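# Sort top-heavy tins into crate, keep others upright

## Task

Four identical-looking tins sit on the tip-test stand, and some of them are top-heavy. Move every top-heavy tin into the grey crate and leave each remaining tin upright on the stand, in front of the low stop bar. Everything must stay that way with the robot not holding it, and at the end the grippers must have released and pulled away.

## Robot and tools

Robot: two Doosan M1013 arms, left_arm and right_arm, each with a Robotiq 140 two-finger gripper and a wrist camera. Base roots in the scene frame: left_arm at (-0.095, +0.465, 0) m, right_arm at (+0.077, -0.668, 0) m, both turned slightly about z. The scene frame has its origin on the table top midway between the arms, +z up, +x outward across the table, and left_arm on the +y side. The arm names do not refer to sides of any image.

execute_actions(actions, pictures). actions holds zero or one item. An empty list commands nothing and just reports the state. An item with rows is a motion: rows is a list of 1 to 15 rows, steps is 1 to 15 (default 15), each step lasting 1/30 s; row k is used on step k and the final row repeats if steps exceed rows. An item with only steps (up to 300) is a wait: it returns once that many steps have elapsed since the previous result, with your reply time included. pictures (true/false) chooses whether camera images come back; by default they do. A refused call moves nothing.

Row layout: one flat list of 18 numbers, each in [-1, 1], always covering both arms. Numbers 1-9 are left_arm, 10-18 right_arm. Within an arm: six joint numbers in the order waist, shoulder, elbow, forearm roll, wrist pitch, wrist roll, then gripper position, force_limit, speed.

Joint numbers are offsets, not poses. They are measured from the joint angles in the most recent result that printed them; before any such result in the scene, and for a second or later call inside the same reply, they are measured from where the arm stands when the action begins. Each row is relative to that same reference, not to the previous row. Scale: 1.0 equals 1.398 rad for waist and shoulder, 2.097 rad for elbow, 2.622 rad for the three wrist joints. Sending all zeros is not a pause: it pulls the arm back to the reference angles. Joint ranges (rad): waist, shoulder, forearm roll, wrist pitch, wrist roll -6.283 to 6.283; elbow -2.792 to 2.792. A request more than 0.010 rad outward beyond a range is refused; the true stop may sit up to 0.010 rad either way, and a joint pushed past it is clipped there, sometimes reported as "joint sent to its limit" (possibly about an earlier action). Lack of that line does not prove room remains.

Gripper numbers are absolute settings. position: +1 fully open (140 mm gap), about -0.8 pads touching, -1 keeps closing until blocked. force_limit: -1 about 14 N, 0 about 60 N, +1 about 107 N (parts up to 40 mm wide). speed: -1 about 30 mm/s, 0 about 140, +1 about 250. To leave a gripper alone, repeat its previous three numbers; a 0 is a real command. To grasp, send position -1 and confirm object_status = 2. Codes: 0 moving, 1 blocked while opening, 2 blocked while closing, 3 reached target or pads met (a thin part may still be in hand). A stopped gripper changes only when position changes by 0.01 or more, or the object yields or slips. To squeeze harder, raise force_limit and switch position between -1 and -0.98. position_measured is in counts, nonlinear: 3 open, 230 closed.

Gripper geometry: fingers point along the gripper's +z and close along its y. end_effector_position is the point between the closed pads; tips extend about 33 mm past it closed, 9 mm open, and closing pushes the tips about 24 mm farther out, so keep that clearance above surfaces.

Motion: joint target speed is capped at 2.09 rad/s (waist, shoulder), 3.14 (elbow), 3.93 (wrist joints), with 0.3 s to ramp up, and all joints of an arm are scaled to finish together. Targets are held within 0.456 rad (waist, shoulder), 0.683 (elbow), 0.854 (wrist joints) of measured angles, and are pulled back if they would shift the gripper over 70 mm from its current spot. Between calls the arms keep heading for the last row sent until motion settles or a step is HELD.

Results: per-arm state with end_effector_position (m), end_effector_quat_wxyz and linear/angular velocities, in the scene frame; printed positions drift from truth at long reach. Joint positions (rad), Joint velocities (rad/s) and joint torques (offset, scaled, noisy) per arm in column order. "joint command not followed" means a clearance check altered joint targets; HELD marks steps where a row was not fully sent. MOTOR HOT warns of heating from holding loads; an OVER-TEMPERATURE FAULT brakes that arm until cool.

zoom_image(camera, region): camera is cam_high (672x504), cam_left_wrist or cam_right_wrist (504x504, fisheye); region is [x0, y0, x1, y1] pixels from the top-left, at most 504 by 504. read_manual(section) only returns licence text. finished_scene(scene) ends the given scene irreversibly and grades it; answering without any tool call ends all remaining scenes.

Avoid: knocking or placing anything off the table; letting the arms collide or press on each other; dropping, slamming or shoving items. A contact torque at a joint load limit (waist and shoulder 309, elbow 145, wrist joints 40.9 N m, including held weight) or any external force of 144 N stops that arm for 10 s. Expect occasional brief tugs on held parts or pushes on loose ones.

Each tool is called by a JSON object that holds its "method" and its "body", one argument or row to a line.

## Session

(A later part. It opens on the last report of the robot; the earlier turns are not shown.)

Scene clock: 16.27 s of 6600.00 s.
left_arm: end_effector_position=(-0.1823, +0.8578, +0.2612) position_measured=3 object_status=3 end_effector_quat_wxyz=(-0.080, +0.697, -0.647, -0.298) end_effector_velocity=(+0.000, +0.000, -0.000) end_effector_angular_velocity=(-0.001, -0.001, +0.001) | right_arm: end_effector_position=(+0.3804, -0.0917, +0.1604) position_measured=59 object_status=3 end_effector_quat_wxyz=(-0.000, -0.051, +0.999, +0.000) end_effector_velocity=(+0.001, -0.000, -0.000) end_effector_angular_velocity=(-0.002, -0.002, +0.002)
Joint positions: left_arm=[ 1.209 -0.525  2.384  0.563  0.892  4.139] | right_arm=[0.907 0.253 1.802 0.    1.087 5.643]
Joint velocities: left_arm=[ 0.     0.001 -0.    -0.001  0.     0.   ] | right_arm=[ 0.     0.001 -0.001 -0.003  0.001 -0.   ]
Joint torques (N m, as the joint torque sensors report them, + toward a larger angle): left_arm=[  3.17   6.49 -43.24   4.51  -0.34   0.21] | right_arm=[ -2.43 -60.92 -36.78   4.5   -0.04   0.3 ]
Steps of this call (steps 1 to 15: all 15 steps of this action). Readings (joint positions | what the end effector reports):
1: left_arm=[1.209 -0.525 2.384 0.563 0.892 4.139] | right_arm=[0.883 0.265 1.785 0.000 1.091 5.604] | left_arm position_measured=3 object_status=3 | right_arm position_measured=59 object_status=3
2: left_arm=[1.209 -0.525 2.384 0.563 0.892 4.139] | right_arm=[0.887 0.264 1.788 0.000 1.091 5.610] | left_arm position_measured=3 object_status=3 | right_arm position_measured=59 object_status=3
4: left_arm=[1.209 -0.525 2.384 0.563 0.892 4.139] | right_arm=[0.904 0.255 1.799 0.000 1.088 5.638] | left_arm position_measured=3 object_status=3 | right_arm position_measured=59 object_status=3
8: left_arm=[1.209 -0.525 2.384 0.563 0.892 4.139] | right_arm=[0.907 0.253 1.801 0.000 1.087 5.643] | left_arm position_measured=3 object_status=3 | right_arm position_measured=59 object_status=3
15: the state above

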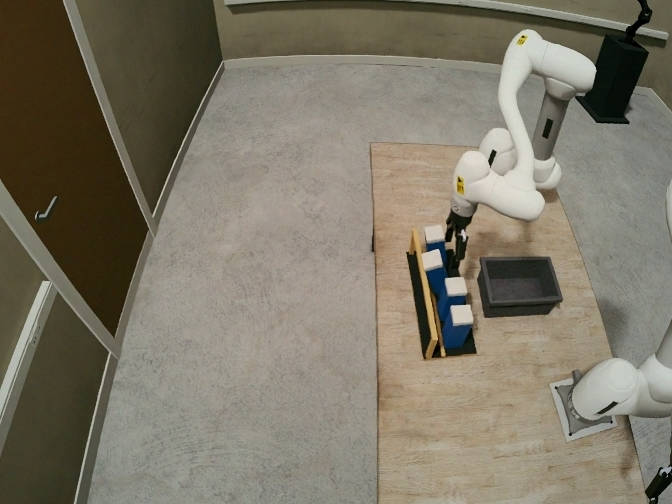

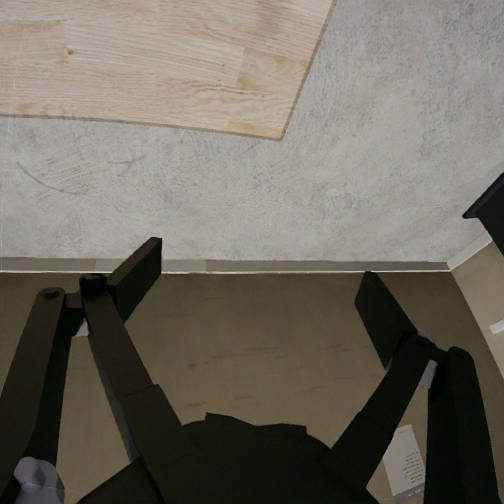

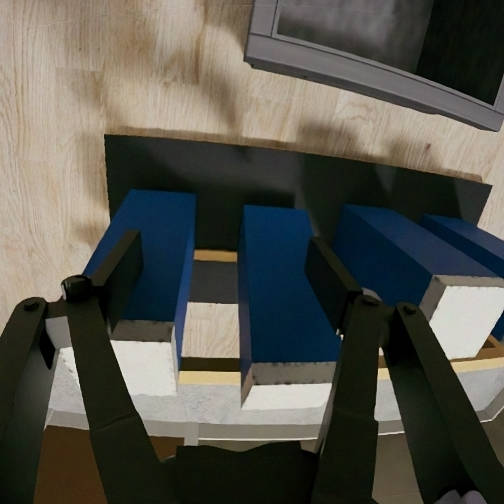

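{"method": "execute_actions", "body": {
  "actions": [
    {"rows":[[0,0,0,0,0,0,1,0,0,0.015,-0.007,0.006,0,-0.001,0.012,0.55,0,0]],"steps":9}
  ],
  "pictures": false
}}

{"method": "execute_actions", "body": {
  "actions": [
    {"rows":[[0,0,0,0,0,0,1,0,0,0.055,-0.0202,0.0174,0,-0.0032,0.04,0.55,0,0]],"steps":12}
  ],
  "pictures": false
}}

{"method": "execute_actions", "body": {
  "actions": [
    {"rows":[[0,0,0,0,0,0,1,0,0,0.0762,0.2142,-0.2048,0,0.0494,0.0403,0.55,0,0]]}
  ],
  "pictures": false
}}

{"method": "execute_actions", "body": {
  "actions": [
    {"steps":8}
  ]
}}

Scene clock: 19.40 s of 6600.00 s.
left_arm: end_effector_position=(-0.1823, +0.8578, +0.2612) position_measured=3 object_status=3 end_effector_quat_wxyz=(-0.080, +0.697, -0.647, -0.298) end_effector_velocity=(+0.000, +0.001, +0.001) end_effector_angular_velocity=(+0.002, -0.000, -0.000) | right_arm: end_effector_position=(+0.3650, -0.0912, +0.1605) position_measured=59 object_status=3 end_effector_quat_wxyz=(-0.000, -0.046, +0.999, +0.000) end_effector_velocity=(+0.000, -0.000, -0.000) end_effector_angular_velocity=(-0.001, -0.001, +0.000)
Joint positions: left_arm=[ 1.209 -0.525  2.384  0.563  0.892  4.139] | right_arm=[0.928 0.243 1.814 0.    1.085 5.675]
Joint velocities: left_arm=[-0.    -0.    -0.001  0.    -0.    -0.   ] | right_arm=[ 0.     0.001 -0.    -0.002 -0.     0.001]
Joint torques (N m, as the joint torque sensors report them, + toward a larger angle): left_arm=[  2.16   6.61 -42.87   4.53  -0.44   0.03] | right_arm=[ -2.89 -61.11 -34.65   3.69   0.23   0.42]
Steps of this call (steps 1 to 15: the robot went on to your last target; steps 16 to 85: nothing new was sent; steps 86 to 94: all 9 steps of this action). Readings (joint positions | what the end effector reports):
86: left_arm=[1.209 -0.525 2.384 0.563 0.892 4.139] | right_arm=[0.908 0.253 1.802 0.000 1.087 5.644] | left_arm position_measured=3 object_status=3 | right_arm position_measured=59 object_status=3
87: left_arm=[1.209 -0.525 2.384 0.563 0.892 4.139] | right_arm=[0.912 0.251 1.804 0.000 1.086 5.651] | left_arm position_measured=3 object_status=3 | right_arm position_measured=59 object_status=3
89: left_arm=[1.209 -0.525 2.384 0.563 0.892 4.139] | right_arm=[0.926 0.244 1.813 0.000 1.085 5.671] | left_arm position_measured=3 object_status=3 | right_arm position_measured=59 object_status=3
93: left_arm=[1.209 -0.525 2.384 0.563 0.892 4.139] | right_arm=[0.928 0.243 1.814 0.000 1.085 5.675] | left_arm position_measured=3 object_status=3 | right_arm position_measured=59 object_status=3
94: the state above

Scene clock: 19.80 s of 6600.00 s.
left_arm: end_effector_position=(-0.1823, +0.8578, +0.2612) position_measured=3 object_status=3 end_effector_quat_wxyz=(-0.080, +0.697, -0.647, -0.298) end_effector_velocity=(+0.000, -0.000, -0.000) end_effector_angular_velocity=(+0.000, -0.001, +0.000) | right_arm: end_effector_position=(+0.3116, -0.0881, +0.1605) position_measured=59 object_status=3 end_effector_quat_wxyz=(-0.000, -0.032, +0.999, +0.000) end_effector_velocity=(-0.001, -0.000, -0.000) end_effector_angular_velocity=(-0.000, +0.000, -0.000)
Joint positions: left_arm=[ 1.209 -0.525  2.384  0.563  0.892  4.139] | right_arm=[1.005 0.215 1.851 0.    1.076 5.779]
Joint velocities: left_arm=[ 0.     0.     0.    -0.001 -0.001 -0.   ] | right_arm=[ 0.001 -0.     0.001  0.    -0.     0.001]
Joint torques (N m, as the joint torque sensors report them, + toward a larger angle): left_arm=[  1.95   6.75 -43.19   4.54  -0.32   0.02] | right_arm=[ -3.48 -58.04 -35.67   3.86   0.35  -0.08]
Steps of this call (steps 1 to 12: all 12 steps of this action). Readings (joint positions | what the end effector reports):
1: left_arm=[1.209 -0.525 2.384 0.563 0.892 4.139] | right_arm=[0.929 0.243 1.814 0.000 1.085 5.675] | left_arm position_measured=3 object_status=3 | right_arm position_measured=59 object_status=3
2: left_arm=[1.209 -0.525 2.384 0.563 0.892 4.139] | right_arm=[0.933 0.241 1.816 0.000 1.084 5.681] | left_arm position_measured=3 object_status=3 | right_arm position_measured=59 object_status=3
4: left_arm=[1.209 -0.525 2.384 0.563 0.892 4.139] | right_arm=[0.964 0.230 1.831 0.000 1.081 5.724] | left_arm position_measured=3 object_status=3 | right_arm position_measured=59 object_status=3
8: left_arm=[1.209 -0.525 2.384 0.563 0.892 4.139] | right_arm=[1.005 0.215 1.850 0.000 1.076 5.779] | left_arm position_measured=3 object_status=3 | right_arm position_measured=59 object_status=3
12: the state above

Scene clock: 20.30 s of 6600.00 s.
left_arm: end_effector_position=(-0.1823, +0.8578, +0.2612) position_measured=3 object_status=3 end_effector_quat_wxyz=(-0.080, +0.697, -0.647, -0.298) end_effector_velocity=(-0.000, -0.001, -0.001) end_effector_angular_velocity=(-0.002, +0.000, +0.001) | right_arm: end_effector_position=(+0.3161, +0.1170, +0.1613) position_measured=59 object_status=3 end_effector_quat_wxyz=(-0.000, -0.032, +0.999, +0.000) end_effector_velocity=(-0.028, +0.252, -0.035) end_effector_angular_velocity=(-0.008, +0.002, +0.005)
Joint positions: left_arm=[ 1.209 -0.525  2.384  0.563  0.892  4.139] | right_arm=[1.108 0.502 1.439 0.    1.2   5.881]
Joint velocities: left_arm=[ 0.     0.     0.001 -0.     0.     0.   ] | right_arm=[ 0.134  0.378 -0.529 -0.001  0.158  0.13 ]
Joint torques (N m, as the joint torque sensors report them, + toward a larger angle): left_arm=[  2.13   6.46 -43.15   4.58  -0.37   0.01] | right_arm=[ -11.26 -114.99  -32.95    3.35    1.33    0.78]
Steps of this call (steps 1 to 15: all 15 steps of this action). Readings (joint positions | what the end effector reports):
1: left_arm=[1.209 -0.525 2.384 0.563 0.892 4.139] | right_arm=[1.006 0.215 1.850 0.000 1.076 5.780] | left_arm position_measured=3 object_status=3 | right_arm position_measured=59 object_status=3
2: left_arm=[1.209 -0.525 2.384 0.563 0.892 4.139] | right_arm=[1.007 0.219 1.844 0.000 1.079 5.781] | left_arm position_measured=3 object_status=3 | right_arm position_measured=59 object_status=3
4: left_arm=[1.209 -0.525 2.384 0.563 0.892 4.139] | right_arm=[1.018 0.250 1.798 0.000 1.095 5.792] | left_arm position_measured=3 object_status=3 | right_arm position_measured=59 object_status=3
8: left_arm=[1.209 -0.525 2.384 0.563 0.892 4.139] | right_arm=[1.052 0.347 1.661 0.000 1.134 5.826] | left_arm position_measured=3 object_status=3 | right_arm position_measured=59 object_status=3
15: the state above

Scene clock: 20.57 s of 6600.00 s.
left_arm: end_effector_position=(-0.1823, +0.8578, +0.2612) position_measured=3 object_status=3 end_effector_quat_wxyz=(-0.080, +0.697, -0.647, -0.298) end_effector_velocity=(-0.000, -0.000, -0.001) end_effector_angular_velocity=(-0.001, +0.001, +0.000) | right_arm: end_effector_position=(+0.3152, +0.1256, +0.1606) position_measured=59 object_status=3 end_effector_quat_wxyz=(+0.000, -0.032, +0.999, +0.000) end_effector_velocity=(+0.000, +0.000, +0.001) end_effector_angular_velocity=(+0.003, -0.001, -0.000)
Joint positions: left_arm=[ 1.209 -0.525  2.384  0.563  0.892  4.139] | right_arm=[1.112 0.514 1.421 0.    1.206 5.885]
Joint velocities: left_arm=[ 0.     0.     0.001  0.001  0.    -0.   ] | right_arm=[-0.    -0.002 -0.    -0.    -0.001  0.   ]
Joint torques (N m, as the joint torque sensors report them, + toward a larger angle): left_arm=[  2.01   6.95 -43.14   4.61  -0.38   0.21] | right_arm=[ -4.48 -86.46 -36.76   4.25   0.38   0.14]
Steps of this call (steps 1 to 8: the robot went on to your last target). Readings (joint positions | what the end effector reports):
1: left_arm=[1.209 -0.525 2.384 0.563 0.892 4.139] | right_arm=[1.111 0.511 1.426 0.000 1.204 5.884] | left_arm position_measured=3 object_status=3 | right_arm position_measured=59 object_status=3
2: left_arm=[1.209 -0.525 2.384 0.563 0.892 4.139] | right_arm=[1.112 0.514 1.422 0.000 1.205 5.885] | left_arm position_measured=3 object_status=3 | right_arm position_measured=59 object_status=3
4: left_arm=[1.209 -0.525 2.384 0.563 0.892 4.139] | right_arm=[1.112 0.514 1.421 0.000 1.206 5.885] | left_arm position_measured=3 object_status=3 | right_arm position_measured=59 object_status=3
8: the state above

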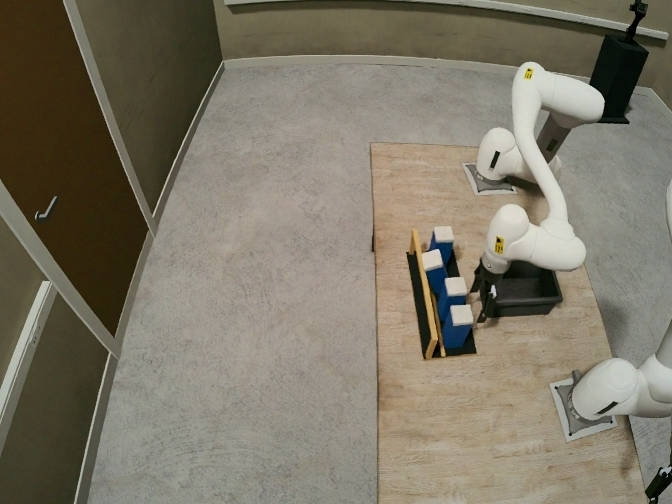

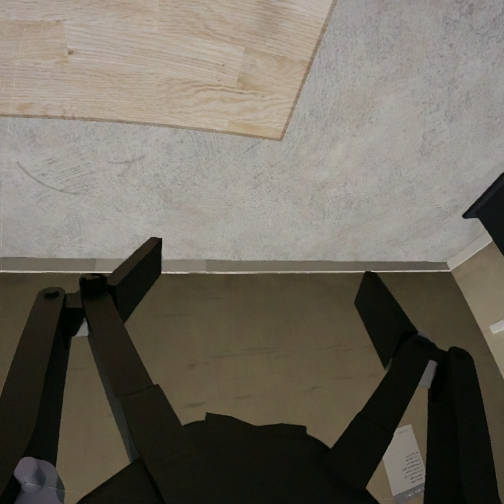

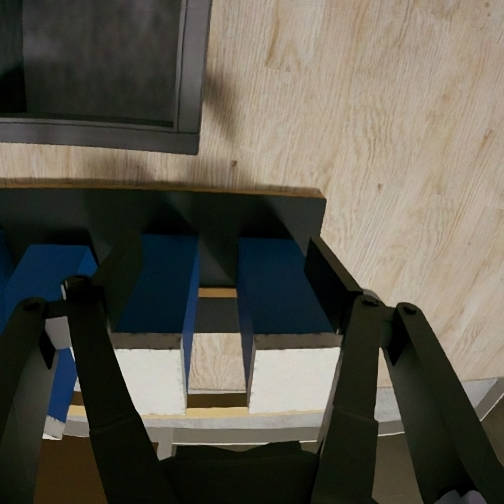

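{"method": "execute_actions", "body": {
  "actions": [
    {"rows":[[0,0,0,0,0,0,1,0,0,-0.0222,0.0115,-0.0122,0,0.0036,-0.0118,0.55,0,0]],"steps":8}
  ],
  "pictures": false
}}

{"method": "execute_actions", "body": {
  "actions": [
    {"rows":[[0,0,0,0,0,0,1,0,0,-0.004,0.002,-0.0022,0,0.0006,-0.002,0.55,0,0],[0,0,0,0,0,0,1,0,0,-0.008,0.004,-0.0044,0,0.0013,-0.004,0.55,0,0],[0,0,0,0,0,0,1,0,0,-0.012,0.006,-0.0066,0,0.002,-0.006,0.55,0,0],[0,0,0,0,0,0,1,0,0,-0.016,0.008,-0.0088,0,0.0026,-0.0085,0.55,0,0],[0,0,0,0,0,0,1,0,0,-0.02,0.01,-0.011,0,0.0032,-0.0105,0.55,0,0],[0,0,0,0,0,0,1,0,0,-0.024,0.012,-0.0132,0,0.0039,-0.013,0.55,0,0],[0,0,0,0,0,0,1,0,0,-0.027,0.014,-0.015,0,0.0044,-0.0145,0.55,0,0],[0,0,0,0,0,0,1,0,0,-0.03,0.0155,-0.0165,0,0.005,-0.016,0.55,0,0],[0,0,0,0,0,0,1,0,0,-0.033,0.0172,-0.0183,0,0.0054,-0.0178,0.55,0,0]]}
  ]
}}

{"method": "zoom_image", "body": {
  "camera": "cam_high",
  "region": [390, 200, 520, 370]
}}

Scene clock: 23.10 s of 6600.00 s.
left_arm: end_effector_position=(-0.1823, +0.8578, +0.2612) position_measured=3 object_status=3 end_effector_quat_wxyz=(-0.080, +0.697, -0.647, -0.298) end_effector_velocity=(+0.000, +0.000, +0.001) end_effector_angular_velocity=(+0.001, -0.000, +0.000) | right_arm: end_effector_position=(+0.3433, +0.1276, +0.1608) position_measured=59 object_status=3 end_effector_quat_wxyz=(+0.000, -0.032, +0.999, +0.000) end_effector_velocity=(-0.001, +0.000, -0.001) end_effector_angular_velocity=(-0.001, +0.003, +0.001)
Joint positions: left_arm=[ 1.209 -0.525  2.384  0.563  0.892  4.139] | right_arm=[1.081 0.53  1.396 0.    1.215 5.854]
Joint velocities: left_arm=[ 0.    -0.    -0.001 -0.     0.001  0.   ] | right_arm=[ 0.     0.001 -0.001  0.002  0.001 -0.002]
Joint torques (N m, as the joint torque sensors report them, + toward a larger angle): left_arm=[  2.35   6.3  -43.2    4.42  -0.43   0.12] | right_arm=[ -3.24 -87.28 -38.66   3.75  -0.82  -0.02]
Steps of this call (steps 1 to 30: the robot went on to your last target; steps 31 to 68: nothing new was sent; steps 69 to 76: all 8 steps of this action). Readings (joint positions | what the end effector reports):
69: left_arm=[1.209 -0.525 2.384 0.563 0.892 4.139] | right_arm=[1.112 0.514 1.421 0.000 1.206 5.885] | left_arm position_measured=3 object_status=3 | right_arm position_measured=59 object_status=3
70: left_arm=[1.209 -0.525 2.384 0.563 0.892 4.139] | right_arm=[1.108 0.516 1.417 0.000 1.207 5.881] | left_arm position_measured=3 object_status=3 | right_arm position_measured=59 object_status=3
72: left_arm=[1.209 -0.525 2.384 0.563 0.892 4.139] | right_arm=[1.087 0.527 1.400 0.000 1.213 5.860] | left_arm position_measured=3 object_status=3 | right_arm position_measured=59 object_status=3
76: the state above

Scene clock: 23.60 s of 6600.00 s.
left_arm: end_effector_position=(-0.1823, +0.8578, +0.2612) position_measured=3 object_status=3 end_effector_quat_wxyz=(-0.080, +0.697, -0.647, -0.298) end_effector_velocity=(-0.000, -0.000, +0.000) end_effector_angular_velocity=(-0.001, +0.001, +0.000) | right_arm: end_effector_position=(+0.3858, +0.1288, +0.1606) position_measured=59 object_status=3 end_effector_quat_wxyz=(+0.000, -0.032, +0.999, +0.001) end_effector_velocity=(+0.001, -0.001, +0.001) end_effector_angular_velocity=(-0.002, -0.003, +0.002)
Joint positions: left_arm=[ 1.209 -0.525  2.384  0.563  0.892  4.139] | right_arm=[1.035 0.554 1.357 0.    1.229 5.808]
Joint velocities: left_arm=[-0.     0.    -0.     0.     0.001  0.   ] | right_arm=[-0.001  0.    -0.001 -0.003  0.002 -0.001]
Joint torques (N m, as the joint torque sensors report them, + toward a larger angle): left_arm=[  2.43   6.39 -43.23   4.36  -0.38  -0.04] | right_arm=[ -3.12 -94.25 -38.81   3.79   0.74   0.41]
Steps of this call (steps 1 to 15: all 15 steps of this action). Readings (joint positions | what the end effector reports):
1: left_arm=[1.209 -0.525 2.384 0.563 0.892 4.139] | right_arm=[1.081 0.530 1.395 0.000 1.215 5.854] | left_arm position_measured=3 object_status=3 | right_arm position_measured=59 object_status=3
2: left_arm=[1.209 -0.525 2.384 0.563 0.892 4.139] | right_arm=[1.079 0.531 1.393 0.000 1.216 5.852] | left_arm position_measured=3 object_status=3 | right_arm position_measured=59 object_status=3
4: left_arm=[1.209 -0.525 2.384 0.563 0.892 4.139] | right_arm=[1.070 0.536 1.386 0.000 1.219 5.843] | left_arm position_measured=3 object_status=3 | right_arm position_measured=59 object_status=3
8: left_arm=[1.209 -0.525 2.384 0.563 0.892 4.139] | right_arm=[1.048 0.547 1.368 0.000 1.225 5.821] | left_arm position_measured=3 object_status=3 | right_arm position_measured=59 object_status=3
15: the state above

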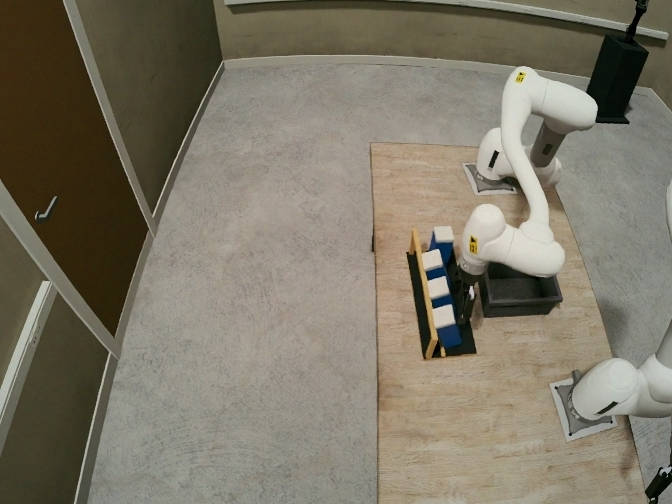

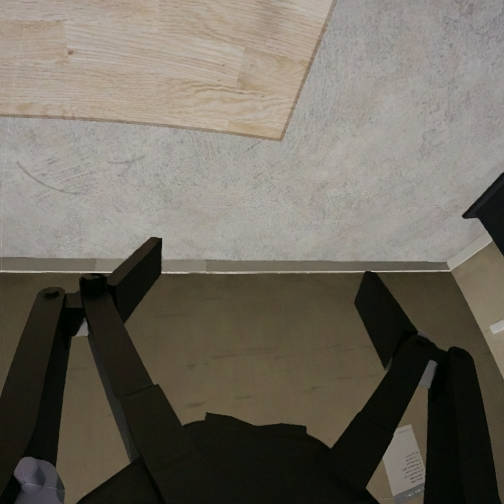

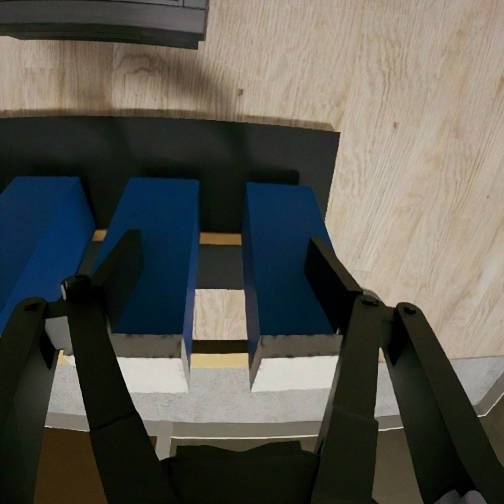

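Region (390, 200, 520, 370) of cam_high's 672x504 image, scaled by 2.965, with more detail than that image has; it fills the left 385 columns of this view, and the rest is white.

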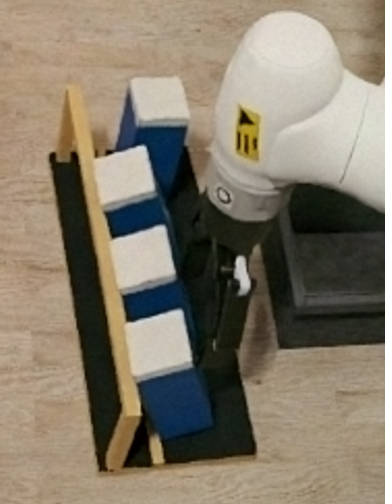

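{"method": "execute_actions", "body": {
  "actions": [
    {"rows":[[0,0,0,0,0,0,1,0,0,0.016,-0.008,0.0088,0,-0.0026,0.0085,0.55,0,0]]}
  ],
  "pictures": false
}}

{"method": "execute_actions", "body": {
  "actions": [
    {"rows":[[0,0,0,0,0,0,1,0,0,0.013,-0.0065,0.007,0,-0.002,0.007,0.55,0,0]],"steps":10}
  ],
  "pictures": false
}}

{"method": "execute_actions", "body": {
  "actions": [
    {"rows":[[0,0,0,0,0,0,1,0,0,0.026,-0.014,0.0147,0,-0.0044,0.014,0.3,0,0]],"steps":10}
  ]
}}

Scene clock: 24.87 s of 6600.00 s.
left_arm: end_effector_position=(-0.1823, +0.8578, +0.2612) position_measured=3 object_status=3 end_effector_quat_wxyz=(-0.080, +0.697, -0.647, -0.298) end_effector_velocity=(+0.000, -0.001, -0.001) end_effector_angular_velocity=(-0.002, -0.000, +0.000) | right_arm: end_effector_position=(+0.3652, +0.1286, +0.1603) position_measured=59 object_status=3 end_effector_quat_wxyz=(-0.000, -0.032, +0.999, +0.000) end_effector_velocity=(-0.001, -0.001, +0.001) end_effector_angular_velocity=(-0.002, +0.001, +0.000)
Joint positions: left_arm=[ 1.209 -0.525  2.384  0.563  0.892  4.139] | right_arm=[1.057 0.543 1.376 0.    1.223 5.83 ]
Joint velocities: left_arm=[-0.     0.     0.001 -0.001 -0.     0.   ] | right_arm=[ 0.    -0.001 -0.    -0.     0.003 -0.   ]
Joint torques (N m, as the joint torque sensors report them, + toward a larger angle): left_arm=[  2.32   6.64 -42.98   4.43  -0.41   0.05] | right_arm=[ -5.65 -91.48 -39.22   4.47  -0.15   0.01]
Steps of this call (steps 1 to 15: the robot went on to your last target; steps 16 to 23: nothing new was sent; steps 24 to 38: all 15 steps of this action). Readings (joint positions | what the end effector reports):
24: left_arm=[1.209 -0.525 2.384 0.563 0.892 4.139] | right_arm=[1.035 0.554 1.357 0.000 1.229 5.808] | left_arm position_measured=3 object_status=3 | right_arm position_measured=59 object_status=3
25: left_arm=[1.209 -0.525 2.384 0.563 0.892 4.139] | right_arm=[1.039 0.552 1.360 0.000 1.229 5.812] | left_arm position_measured=3 object_status=3 | right_arm position_measured=59 object_status=3
27: left_arm=[1.209 -0.525 2.384 0.563 0.892 4.139] | right_arm=[1.055 0.545 1.373 0.000 1.224 5.827] | left_arm position_measured=3 object_status=3 | right_arm position_measured=59 object_status=3
31: left_arm=[1.209 -0.525 2.384 0.563 0.892 4.139] | right_arm=[1.057 0.543 1.376 0.000 1.223 5.830] | left_arm position_measured=3 object_status=3 | right_arm position_measured=59 object_status=3
38: the state above

Scene clock: 25.20 s of 6600.00 s.
left_arm: end_effector_position=(-0.1823, +0.8578, +0.2612) position_measured=3 object_status=3 end_effector_quat_wxyz=(-0.080, +0.697, -0.647, -0.298) end_effector_velocity=(-0.000, +0.001, +0.001) end_effector_angular_velocity=(+0.001, +0.002, -0.001) | right_arm: end_effector_position=(+0.3484, +0.1281, +0.1603) position_measured=59 object_status=3 end_effector_quat_wxyz=(-0.000, -0.032, +0.999, +0.000) end_effector_velocity=(-0.001, -0.000, -0.002) end_effector_angular_velocity=(-0.002, +0.003, -0.001)
Joint positions: left_arm=[ 1.209 -0.525  2.384  0.563  0.892  4.139] | right_arm=[1.076 0.534 1.39  0.    1.217 5.848]
Joint velocities: left_arm=[-0.     0.001 -0.002  0.002  0.    -0.   ] | right_arm=[-0.     0.001  0.001  0.002  0.001  0.   ]
Joint torques (N m, as the joint torque sensors report them, + toward a larger angle): left_arm=[  0.84   6.72 -43.29   4.48  -0.4    0.11] | right_arm=[ -4.71 -86.72 -36.16   3.62   0.49   0.17]
Steps of this call (steps 1 to 10: all 10 steps of this action). Readings (joint positions | what the end effector reports):
1: left_arm=[1.209 -0.525 2.384 0.563 0.892 4.139] | right_arm=[1.058 0.543 1.376 0.000 1.222 5.830] | left_arm position_measured=3 object_status=3 | right_arm position_measured=59 object_status=3
2: left_arm=[1.209 -0.525 2.384 0.563 0.892 4.139] | right_arm=[1.062 0.541 1.379 0.000 1.221 5.835] | left_arm position_measured=3 object_status=3 | right_arm position_measured=59 object_status=3
4: left_arm=[1.209 -0.525 2.384 0.563 0.892 4.139] | right_arm=[1.074 0.534 1.389 0.000 1.218 5.847] | left_arm position_measured=3 object_status=3 | right_arm position_measured=59 object_status=3
8: left_arm=[1.209 -0.525 2.384 0.563 0.892 4.139] | right_arm=[1.076 0.534 1.390 0.000 1.217 5.848] | left_arm position_measured=3 object_status=3 | right_arm position_measured=59 object_status=3
10: the state above

Scene clock: 25.53 s of 6600.00 s.
left_arm: end_effector_position=(-0.1823, +0.8578, +0.2612) position_measured=3 object_status=3 end_effector_quat_wxyz=(-0.080, +0.697, -0.647, -0.298) end_effector_velocity=(+0.000, +0.001, +0.001) end_effector_angular_velocity=(+0.000, -0.000, +0.001) | right_arm: end_effector_position=(+0.3152, +0.1255, +0.1605) position_measured=91 object_status=0 end_effector_quat_wxyz=(-0.000, -0.032, +0.999, +0.000) end_effector_velocity=(+0.000, -0.000, -0.000) end_effector_angular_velocity=(-0.000, -0.002, +0.001)
Joint positions: left_arm=[ 1.209 -0.525  2.384  0.563  0.892  4.139] | right_arm=[1.112 0.514 1.421 0.    1.206 5.885]
Joint velocities: left_arm=[ 0.     0.001 -0.001 -0.     0.     0.   ] | right_arm=[ 0.    -0.     0.001 -0.002 -0.001  0.   ]
Joint torques (N m, as the joint torque sensors report them, + toward a larger angle): left_arm=[  2.03   5.58 -43.01   4.55  -0.36   0.16] | right_arm=[ -4.07 -86.62 -37.59   4.22   0.43   0.28]
Steps of this call (steps 1 to 10: all 10 steps of this action). Readings (joint positions | what the end effector reports):
1: left_arm=[1.209 -0.525 2.384 0.563 0.892 4.139] | right_arm=[1.076 0.534 1.391 0.000 1.217 5.849] | left_arm position_measured=3 object_status=3 | right_arm position_measured=59 object_status=0
2: left_arm=[1.209 -0.525 2.384 0.563 0.892 4.139] | right_arm=[1.080 0.531 1.394 0.000 1.216 5.853] | left_arm position_measured=3 object_status=3 | right_arm position_measured=63 object_status=0
4: left_arm=[1.209 -0.525 2.384 0.563 0.892 4.139] | right_arm=[1.104 0.519 1.414 0.000 1.208 5.877] | left_arm position_measured=3 object_status=3 | right_arm position_measured=78 object_status=0
8: left_arm=[1.209 -0.525 2.384 0.563 0.892 4.139] | right_arm=[1.112 0.514 1.421 0.000 1.206 5.885] | left_arm position_measured=3 object_status=3 | right_arm position_measured=91 object_status=0
10: the state above

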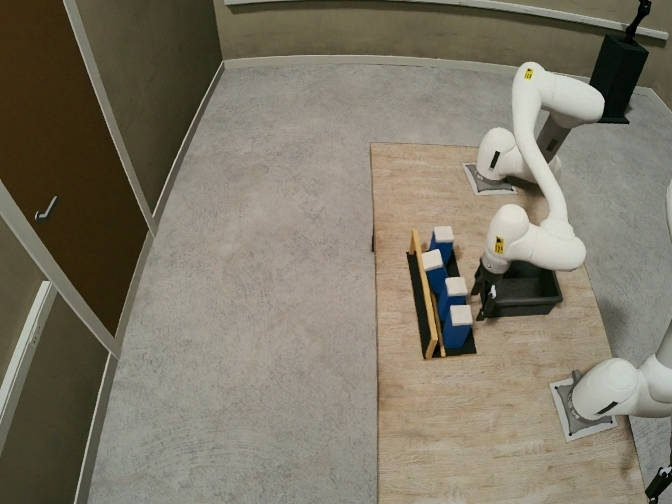

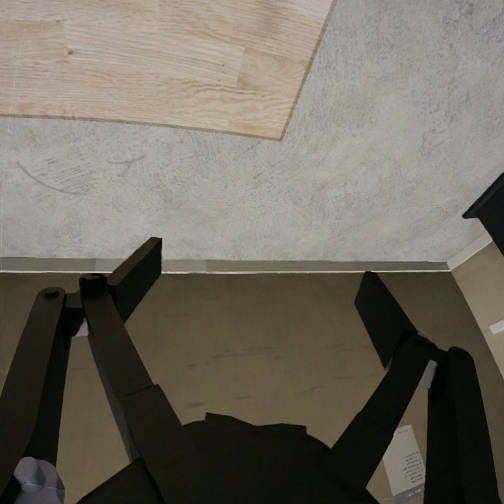

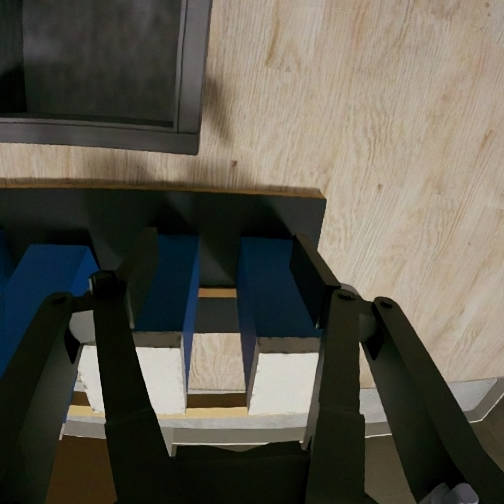

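{"method": "execute_actions", "body": {
  "actions": [
    {"rows":[[0,0,0,0,0,0,1,0,0,0,-0.1366,0.0539,0,0.03,0,0.3,0,0]],"steps":13}
  ],
  "pictures": false
}}

{"method": "execute_actions", "body": {
  "actions": [
    {"rows":[[0,0,0,0,0,0,1,0,0,-0.1712,0,0,0,0,-0.0911,0.3,0,0]]}
  ]
}}

Scene clock: 28.17 s of 6600.00 s.
left_arm: end_effector_position=(-0.1823, +0.8578, +0.2612) position_measured=3 object_status=3 end_effector_quat_wxyz=(-0.080, +0.697, -0.647, -0.298) end_effector_velocity=(-0.000, -0.000, -0.001) end_effector_angular_velocity=(-0.001, -0.000, +0.000) | right_arm: end_effector_position=(+0.2844, +0.0365, +0.2500) position_measured=91 object_status=3 end_effector_quat_wxyz=(-0.000, -0.032, +0.999, +0.000) end_effector_velocity=(-0.001, -0.007, -0.005) end_effector_angular_velocity=(-0.013, +0.000, +0.001)
Joint positions: left_arm=[ 1.209 -0.525  2.384  0.563  0.892  4.139] | right_arm=[1.112 0.323 1.534 0.    1.284 5.885]
Joint velocities: left_arm=[-0.    -0.     0.001 -0.     0.    -0.   ] | right_arm=[ 0.    -0.003  0.013 -0.004  0.002  0.   ]
Joint torques (N m, as the joint torque sensors report them, + toward a larger angle): left_arm=[  1.1    6.27 -43.06   4.53  -0.42   0.06] | right_arm=[ -6.56 -67.58 -38.53   4.51   0.4   -0.12]
Steps of this call (steps 1 to 15: the robot went on to your last target; steps 16 to 66: nothing new was sent; steps 67 to 79: all 13 steps of this action). Readings (joint positions | what the end effector reports):
67: left_arm=[1.209 -0.525 2.384 0.563 0.892 4.139] | right_arm=[1.112 0.514 1.421 0.000 1.206 5.885] | left_arm position_measured=3 object_status=3 | right_arm position_measured=91 object_status=3
68: left_arm=[1.209 -0.525 2.384 0.563 0.892 4.139] | right_arm=[1.112 0.510 1.424 0.000 1.206 5.885] | left_arm position_measured=3 object_status=3 | right_arm position_measured=91 object_status=3
70: left_arm=[1.209 -0.525 2.384 0.563 0.892 4.139] | right_arm=[1.112 0.479 1.443 0.000 1.220 5.885] | left_arm position_measured=3 object_status=3 | right_arm position_measured=91 object_status=3
74: left_arm=[1.209 -0.525 2.384 0.563 0.892 4.139] | right_arm=[1.112 0.378 1.502 0.000 1.262 5.885] | left_arm position_measured=3 object_status=3 | right_arm position_measured=91 object_status=3
79: the state above

Scene clock: 28.67 s of 6600.00 s.
left_arm: end_effector_position=(-0.1823, +0.8578, +0.2612) position_measured=3 object_status=3 end_effector_quat_wxyz=(-0.080, +0.697, -0.647, -0.298) end_effector_velocity=(+0.000, +0.000, +0.000) end_effector_angular_velocity=(+0.000, -0.001, +0.000) | right_arm: end_effector_position=(+0.4453, -0.0328, +0.2499) position_measured=91 object_status=3 end_effector_quat_wxyz=(-0.000, -0.032, +0.999, +0.000) end_effector_velocity=(+0.002, -0.000, +0.001) end_effector_angular_velocity=(+0.002, +0.001, +0.011)
Joint positions: left_arm=[ 1.209 -0.525  2.384  0.563  0.892  4.139] | right_arm=[0.873 0.323 1.534 0.    1.284 5.647]
Joint velocities: left_arm=[-0.     0.    -0.    -0.001 -0.    -0.   ] | right_arm=[-0.004  0.    -0.001  0.002  0.    -0.015]
Joint torques (N m, as the joint torque sensors report them, + toward a larger angle): left_arm=[  2.15   7.51 -42.66   4.39  -0.41   0.01] | right_arm=[  5.89 -73.18 -38.87   4.77   0.34   0.06]
Steps of this call (steps 1 to 15: all 15 steps of this action). Readings (joint positions | what the end effector reports):
1: left_arm=[1.209 -0.525 2.384 0.563 0.892 4.139] | right_arm=[1.112 0.323 1.534 0.000 1.284 5.885] | left_arm position_measured=3 object_status=3 | right_arm position_measured=91 object_status=3
2: left_arm=[1.209 -0.525 2.384 0.563 0.892 4.139] | right_arm=[1.108 0.323 1.534 0.000 1.284 5.880] | left_arm position_measured=3 object_status=3 | right_arm position_measured=91 object_status=3
4: left_arm=[1.209 -0.525 2.384 0.563 0.892 4.139] | right_arm=[1.076 0.323 1.534 0.000 1.284 5.849] | left_arm position_measured=3 object_status=3 | right_arm position_measured=91 object_status=3
8: left_arm=[1.209 -0.525 2.384 0.563 0.892 4.139] | right_arm=[0.980 0.323 1.534 0.000 1.284 5.754] | left_arm position_measured=3 object_status=3 | right_arm position_measured=91 object_status=3
15: the state above

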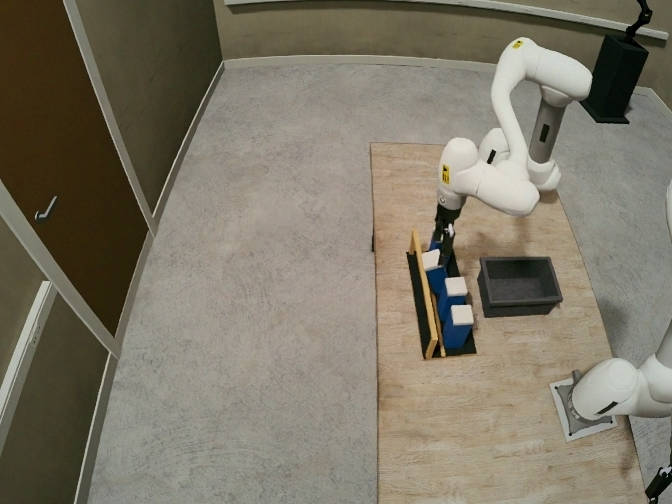

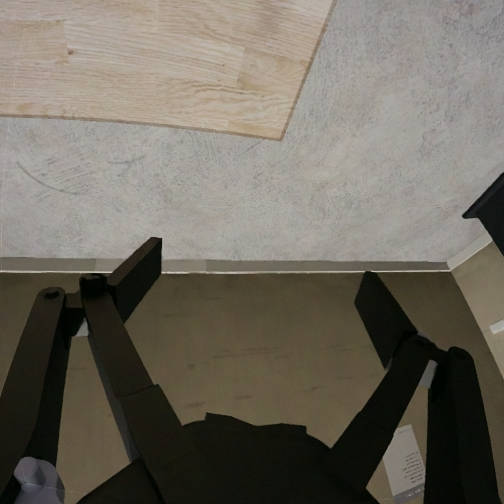

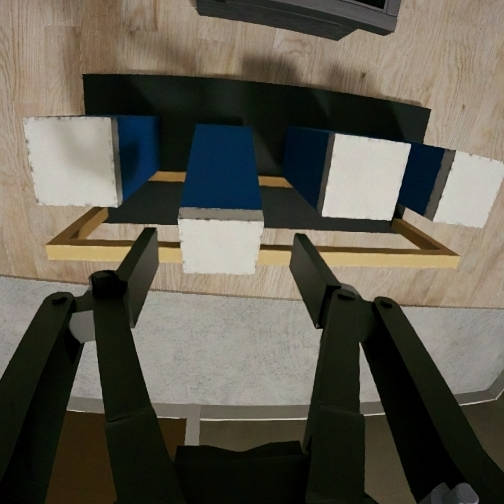

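{"method": "execute_actions", "body": {
  "actions": [
    {"rows":[[0,0,0,0,0,0,1,0,0,0,0.0368,0.0477,0,-0.0577,0,0.3,0,0]],"steps":12}
  ]
}}

{"method": "execute_actions", "body": {
  "actions": [
    {"rows":[[0,0,0,0,0,0,1,0,0,0,0,0,0,0,0,-1,0.3,-0.3]]}
  ]
}}

Scene clock: 29.63 s of 6600.00 s.
left_arm: end_effector_position=(-0.1823, +0.8578, +0.2612) position_measured=3 object_status=3 end_effector_quat_wxyz=(-0.080, +0.697, -0.647, -0.298) end_effector_velocity=(+0.000, +0.001, +0.001) end_effector_angular_velocity=(+0.002, -0.001, +0.000) | right_arm: end_effector_position=(+0.4454, -0.0329, +0.1599) position_measured=91 object_status=3 end_effector_quat_wxyz=(-0.000, -0.032, +0.999, -0.000) end_effector_velocity=(-0.002, -0.002, -0.003) end_effector_angular_velocity=(-0.004, +0.004, -0.000)
Joint positions: left_arm=[ 1.209 -0.525  2.384  0.563  0.892  4.139] | right_arm=[0.872 0.375 1.634 0.    1.133 5.647]
Joint velocities: left_arm=[ 0.    -0.001 -0.001 -0.001 -0.     0.   ] | right_arm=[ 0.     0.     0.006  0.001 -0.001  0.   ]
Joint torques (N m, as the joint torque sensors report them, + toward a larger angle): left_arm=[  1.85   7.28 -42.97   4.52  -0.24   0.08] | right_arm=[ -3.19 -74.74 -35.6    4.05   0.68   0.27]
Steps of this call (steps 1 to 15: the robot went on to your last target; steps 16 to 17: nothing new was sent; steps 18 to 29: all 12 steps of this action). Readings (joint positions | what the end effector reports):
18: left_arm=[1.209 -0.525 2.384 0.563 0.892 4.139] | right_arm=[0.872 0.323 1.534 0.000 1.284 5.646] | left_arm position_measured=3 object_status=3 | right_arm position_measured=91 object_status=3
19: left_arm=[1.209 -0.525 2.384 0.563 0.892 4.139] | right_arm=[0.872 0.325 1.539 0.001 1.276 5.646] | left_arm position_measured=3 object_status=3 | right_arm position_measured=91 object_status=3
21: left_arm=[1.209 -0.525 2.384 0.563 0.892 4.139] | right_arm=[0.872 0.344 1.578 0.001 1.218 5.646] | left_arm position_measured=3 object_status=3 | right_arm position_measured=91 object_status=3
25: left_arm=[1.209 -0.525 2.384 0.563 0.892 4.139] | right_arm=[0.872 0.375 1.633 0.000 1.135 5.647] | left_arm position_measured=3 object_status=3 | right_arm position_measured=91 object_status=3
29: the state above

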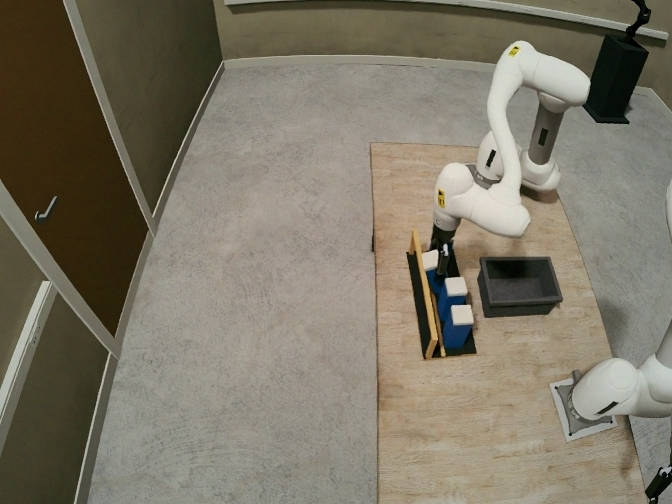

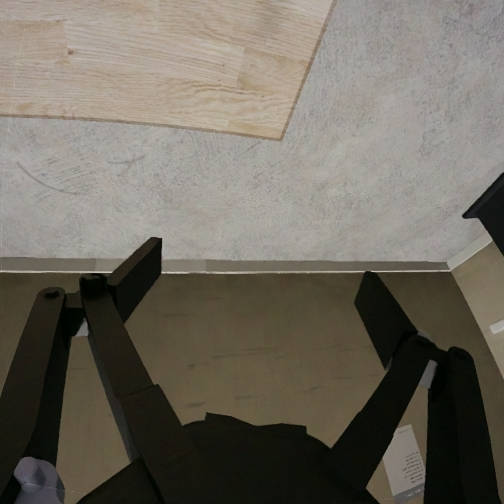

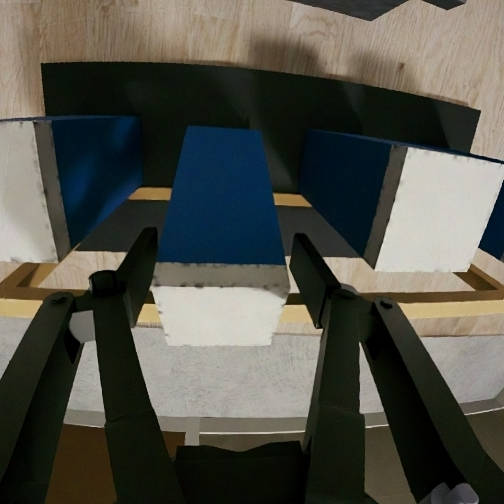

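Scene clock: 30.13 s of 6600.00 s.
left_arm: end_effector_position=(-0.1823, +0.8578, +0.2612) position_measured=3 object_status=3 end_effector_quat_wxyz=(-0.080, +0.697, -0.647, -0.298) end_effector_velocity=(+0.000, +0.000, +0.001) end_effector_angular_velocity=(+0.002, -0.000, -0.000) | right_arm: end_effector_position=(+0.4454, -0.0329, +0.1598) position_measured=137 object_status=2 end_effector_quat_wxyz=(-0.000, -0.032, +0.999, -0.000) end_effector_velocity=(-0.000, -0.000, -0.000) end_effector_angular_velocity=(-0.000, +0.000, -0.000)
Joint positions: left_arm=[ 1.209 -0.525  2.384  0.563  0.892  4.139] | right_arm=[0.872 0.375 1.634 0.    1.133 5.647]
Joint velocities: left_arm=[-0.    -0.    -0.001  0.    -0.    -0.   ] | right_arm=[-0.  0.  0.  0. -0.  0.]
Joint torques (N m, as the joint torque sensors report them, + toward a larger angle): left_arm=[  2.01   7.38 -43.19   4.53  -0.36   0.12] | right_arm=[ -6.13 -73.6  -36.46   4.08   0.28  -0.13]
Steps of this call (steps 1 to 15: all 15 steps of this action). Readings (joint positions | what the end effector reports):
1: left_arm=[1.209 -0.525 2.384 0.563 0.892 4.139] | right_arm=[0.872 0.375 1.634 0.000 1.133 5.647] | left_arm position_measured=3 object_status=3 | right_arm position_measured=91 object_status=0
2: left_arm=[1.209 -0.525 2.384 0.563 0.892 4.139] | right_arm=[0.872 0.375 1.634 0.000 1.133 5.647] | left_arm position_measured=3 object_status=3 | right_arm position_measured=94 object_status=0
4: left_arm=[1.209 -0.525 2.384 0.563 0.892 4.139] | right_arm=[0.872 0.375 1.634 0.000 1.133 5.647] | left_arm position_measured=3 object_status=3 | right_arm position_measured=105 object_status=0
8: left_arm=[1.209 -0.525 2.384 0.563 0.892 4.139] | right_arm=[0.872 0.375 1.634 0.000 1.133 5.647] | left_arm position_measured=3 object_status=3 | right_arm position_measured=128 object_status=0
15: the state above

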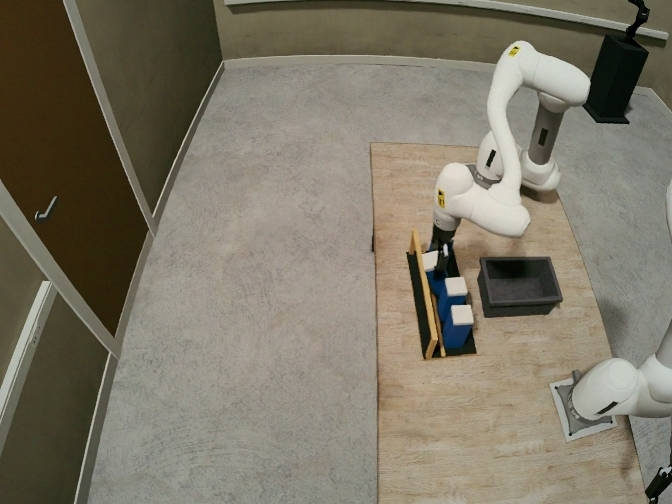

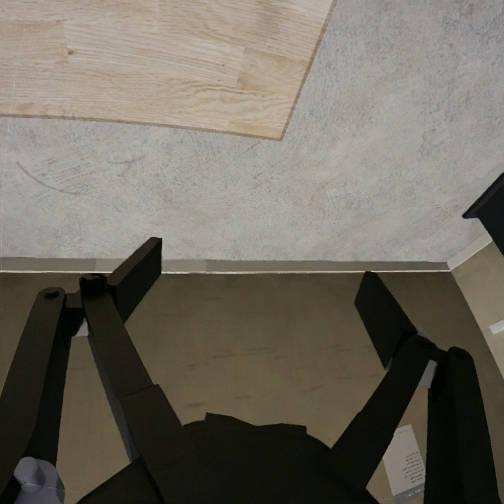

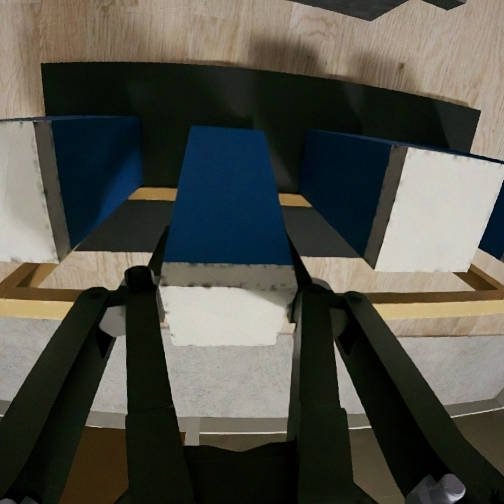

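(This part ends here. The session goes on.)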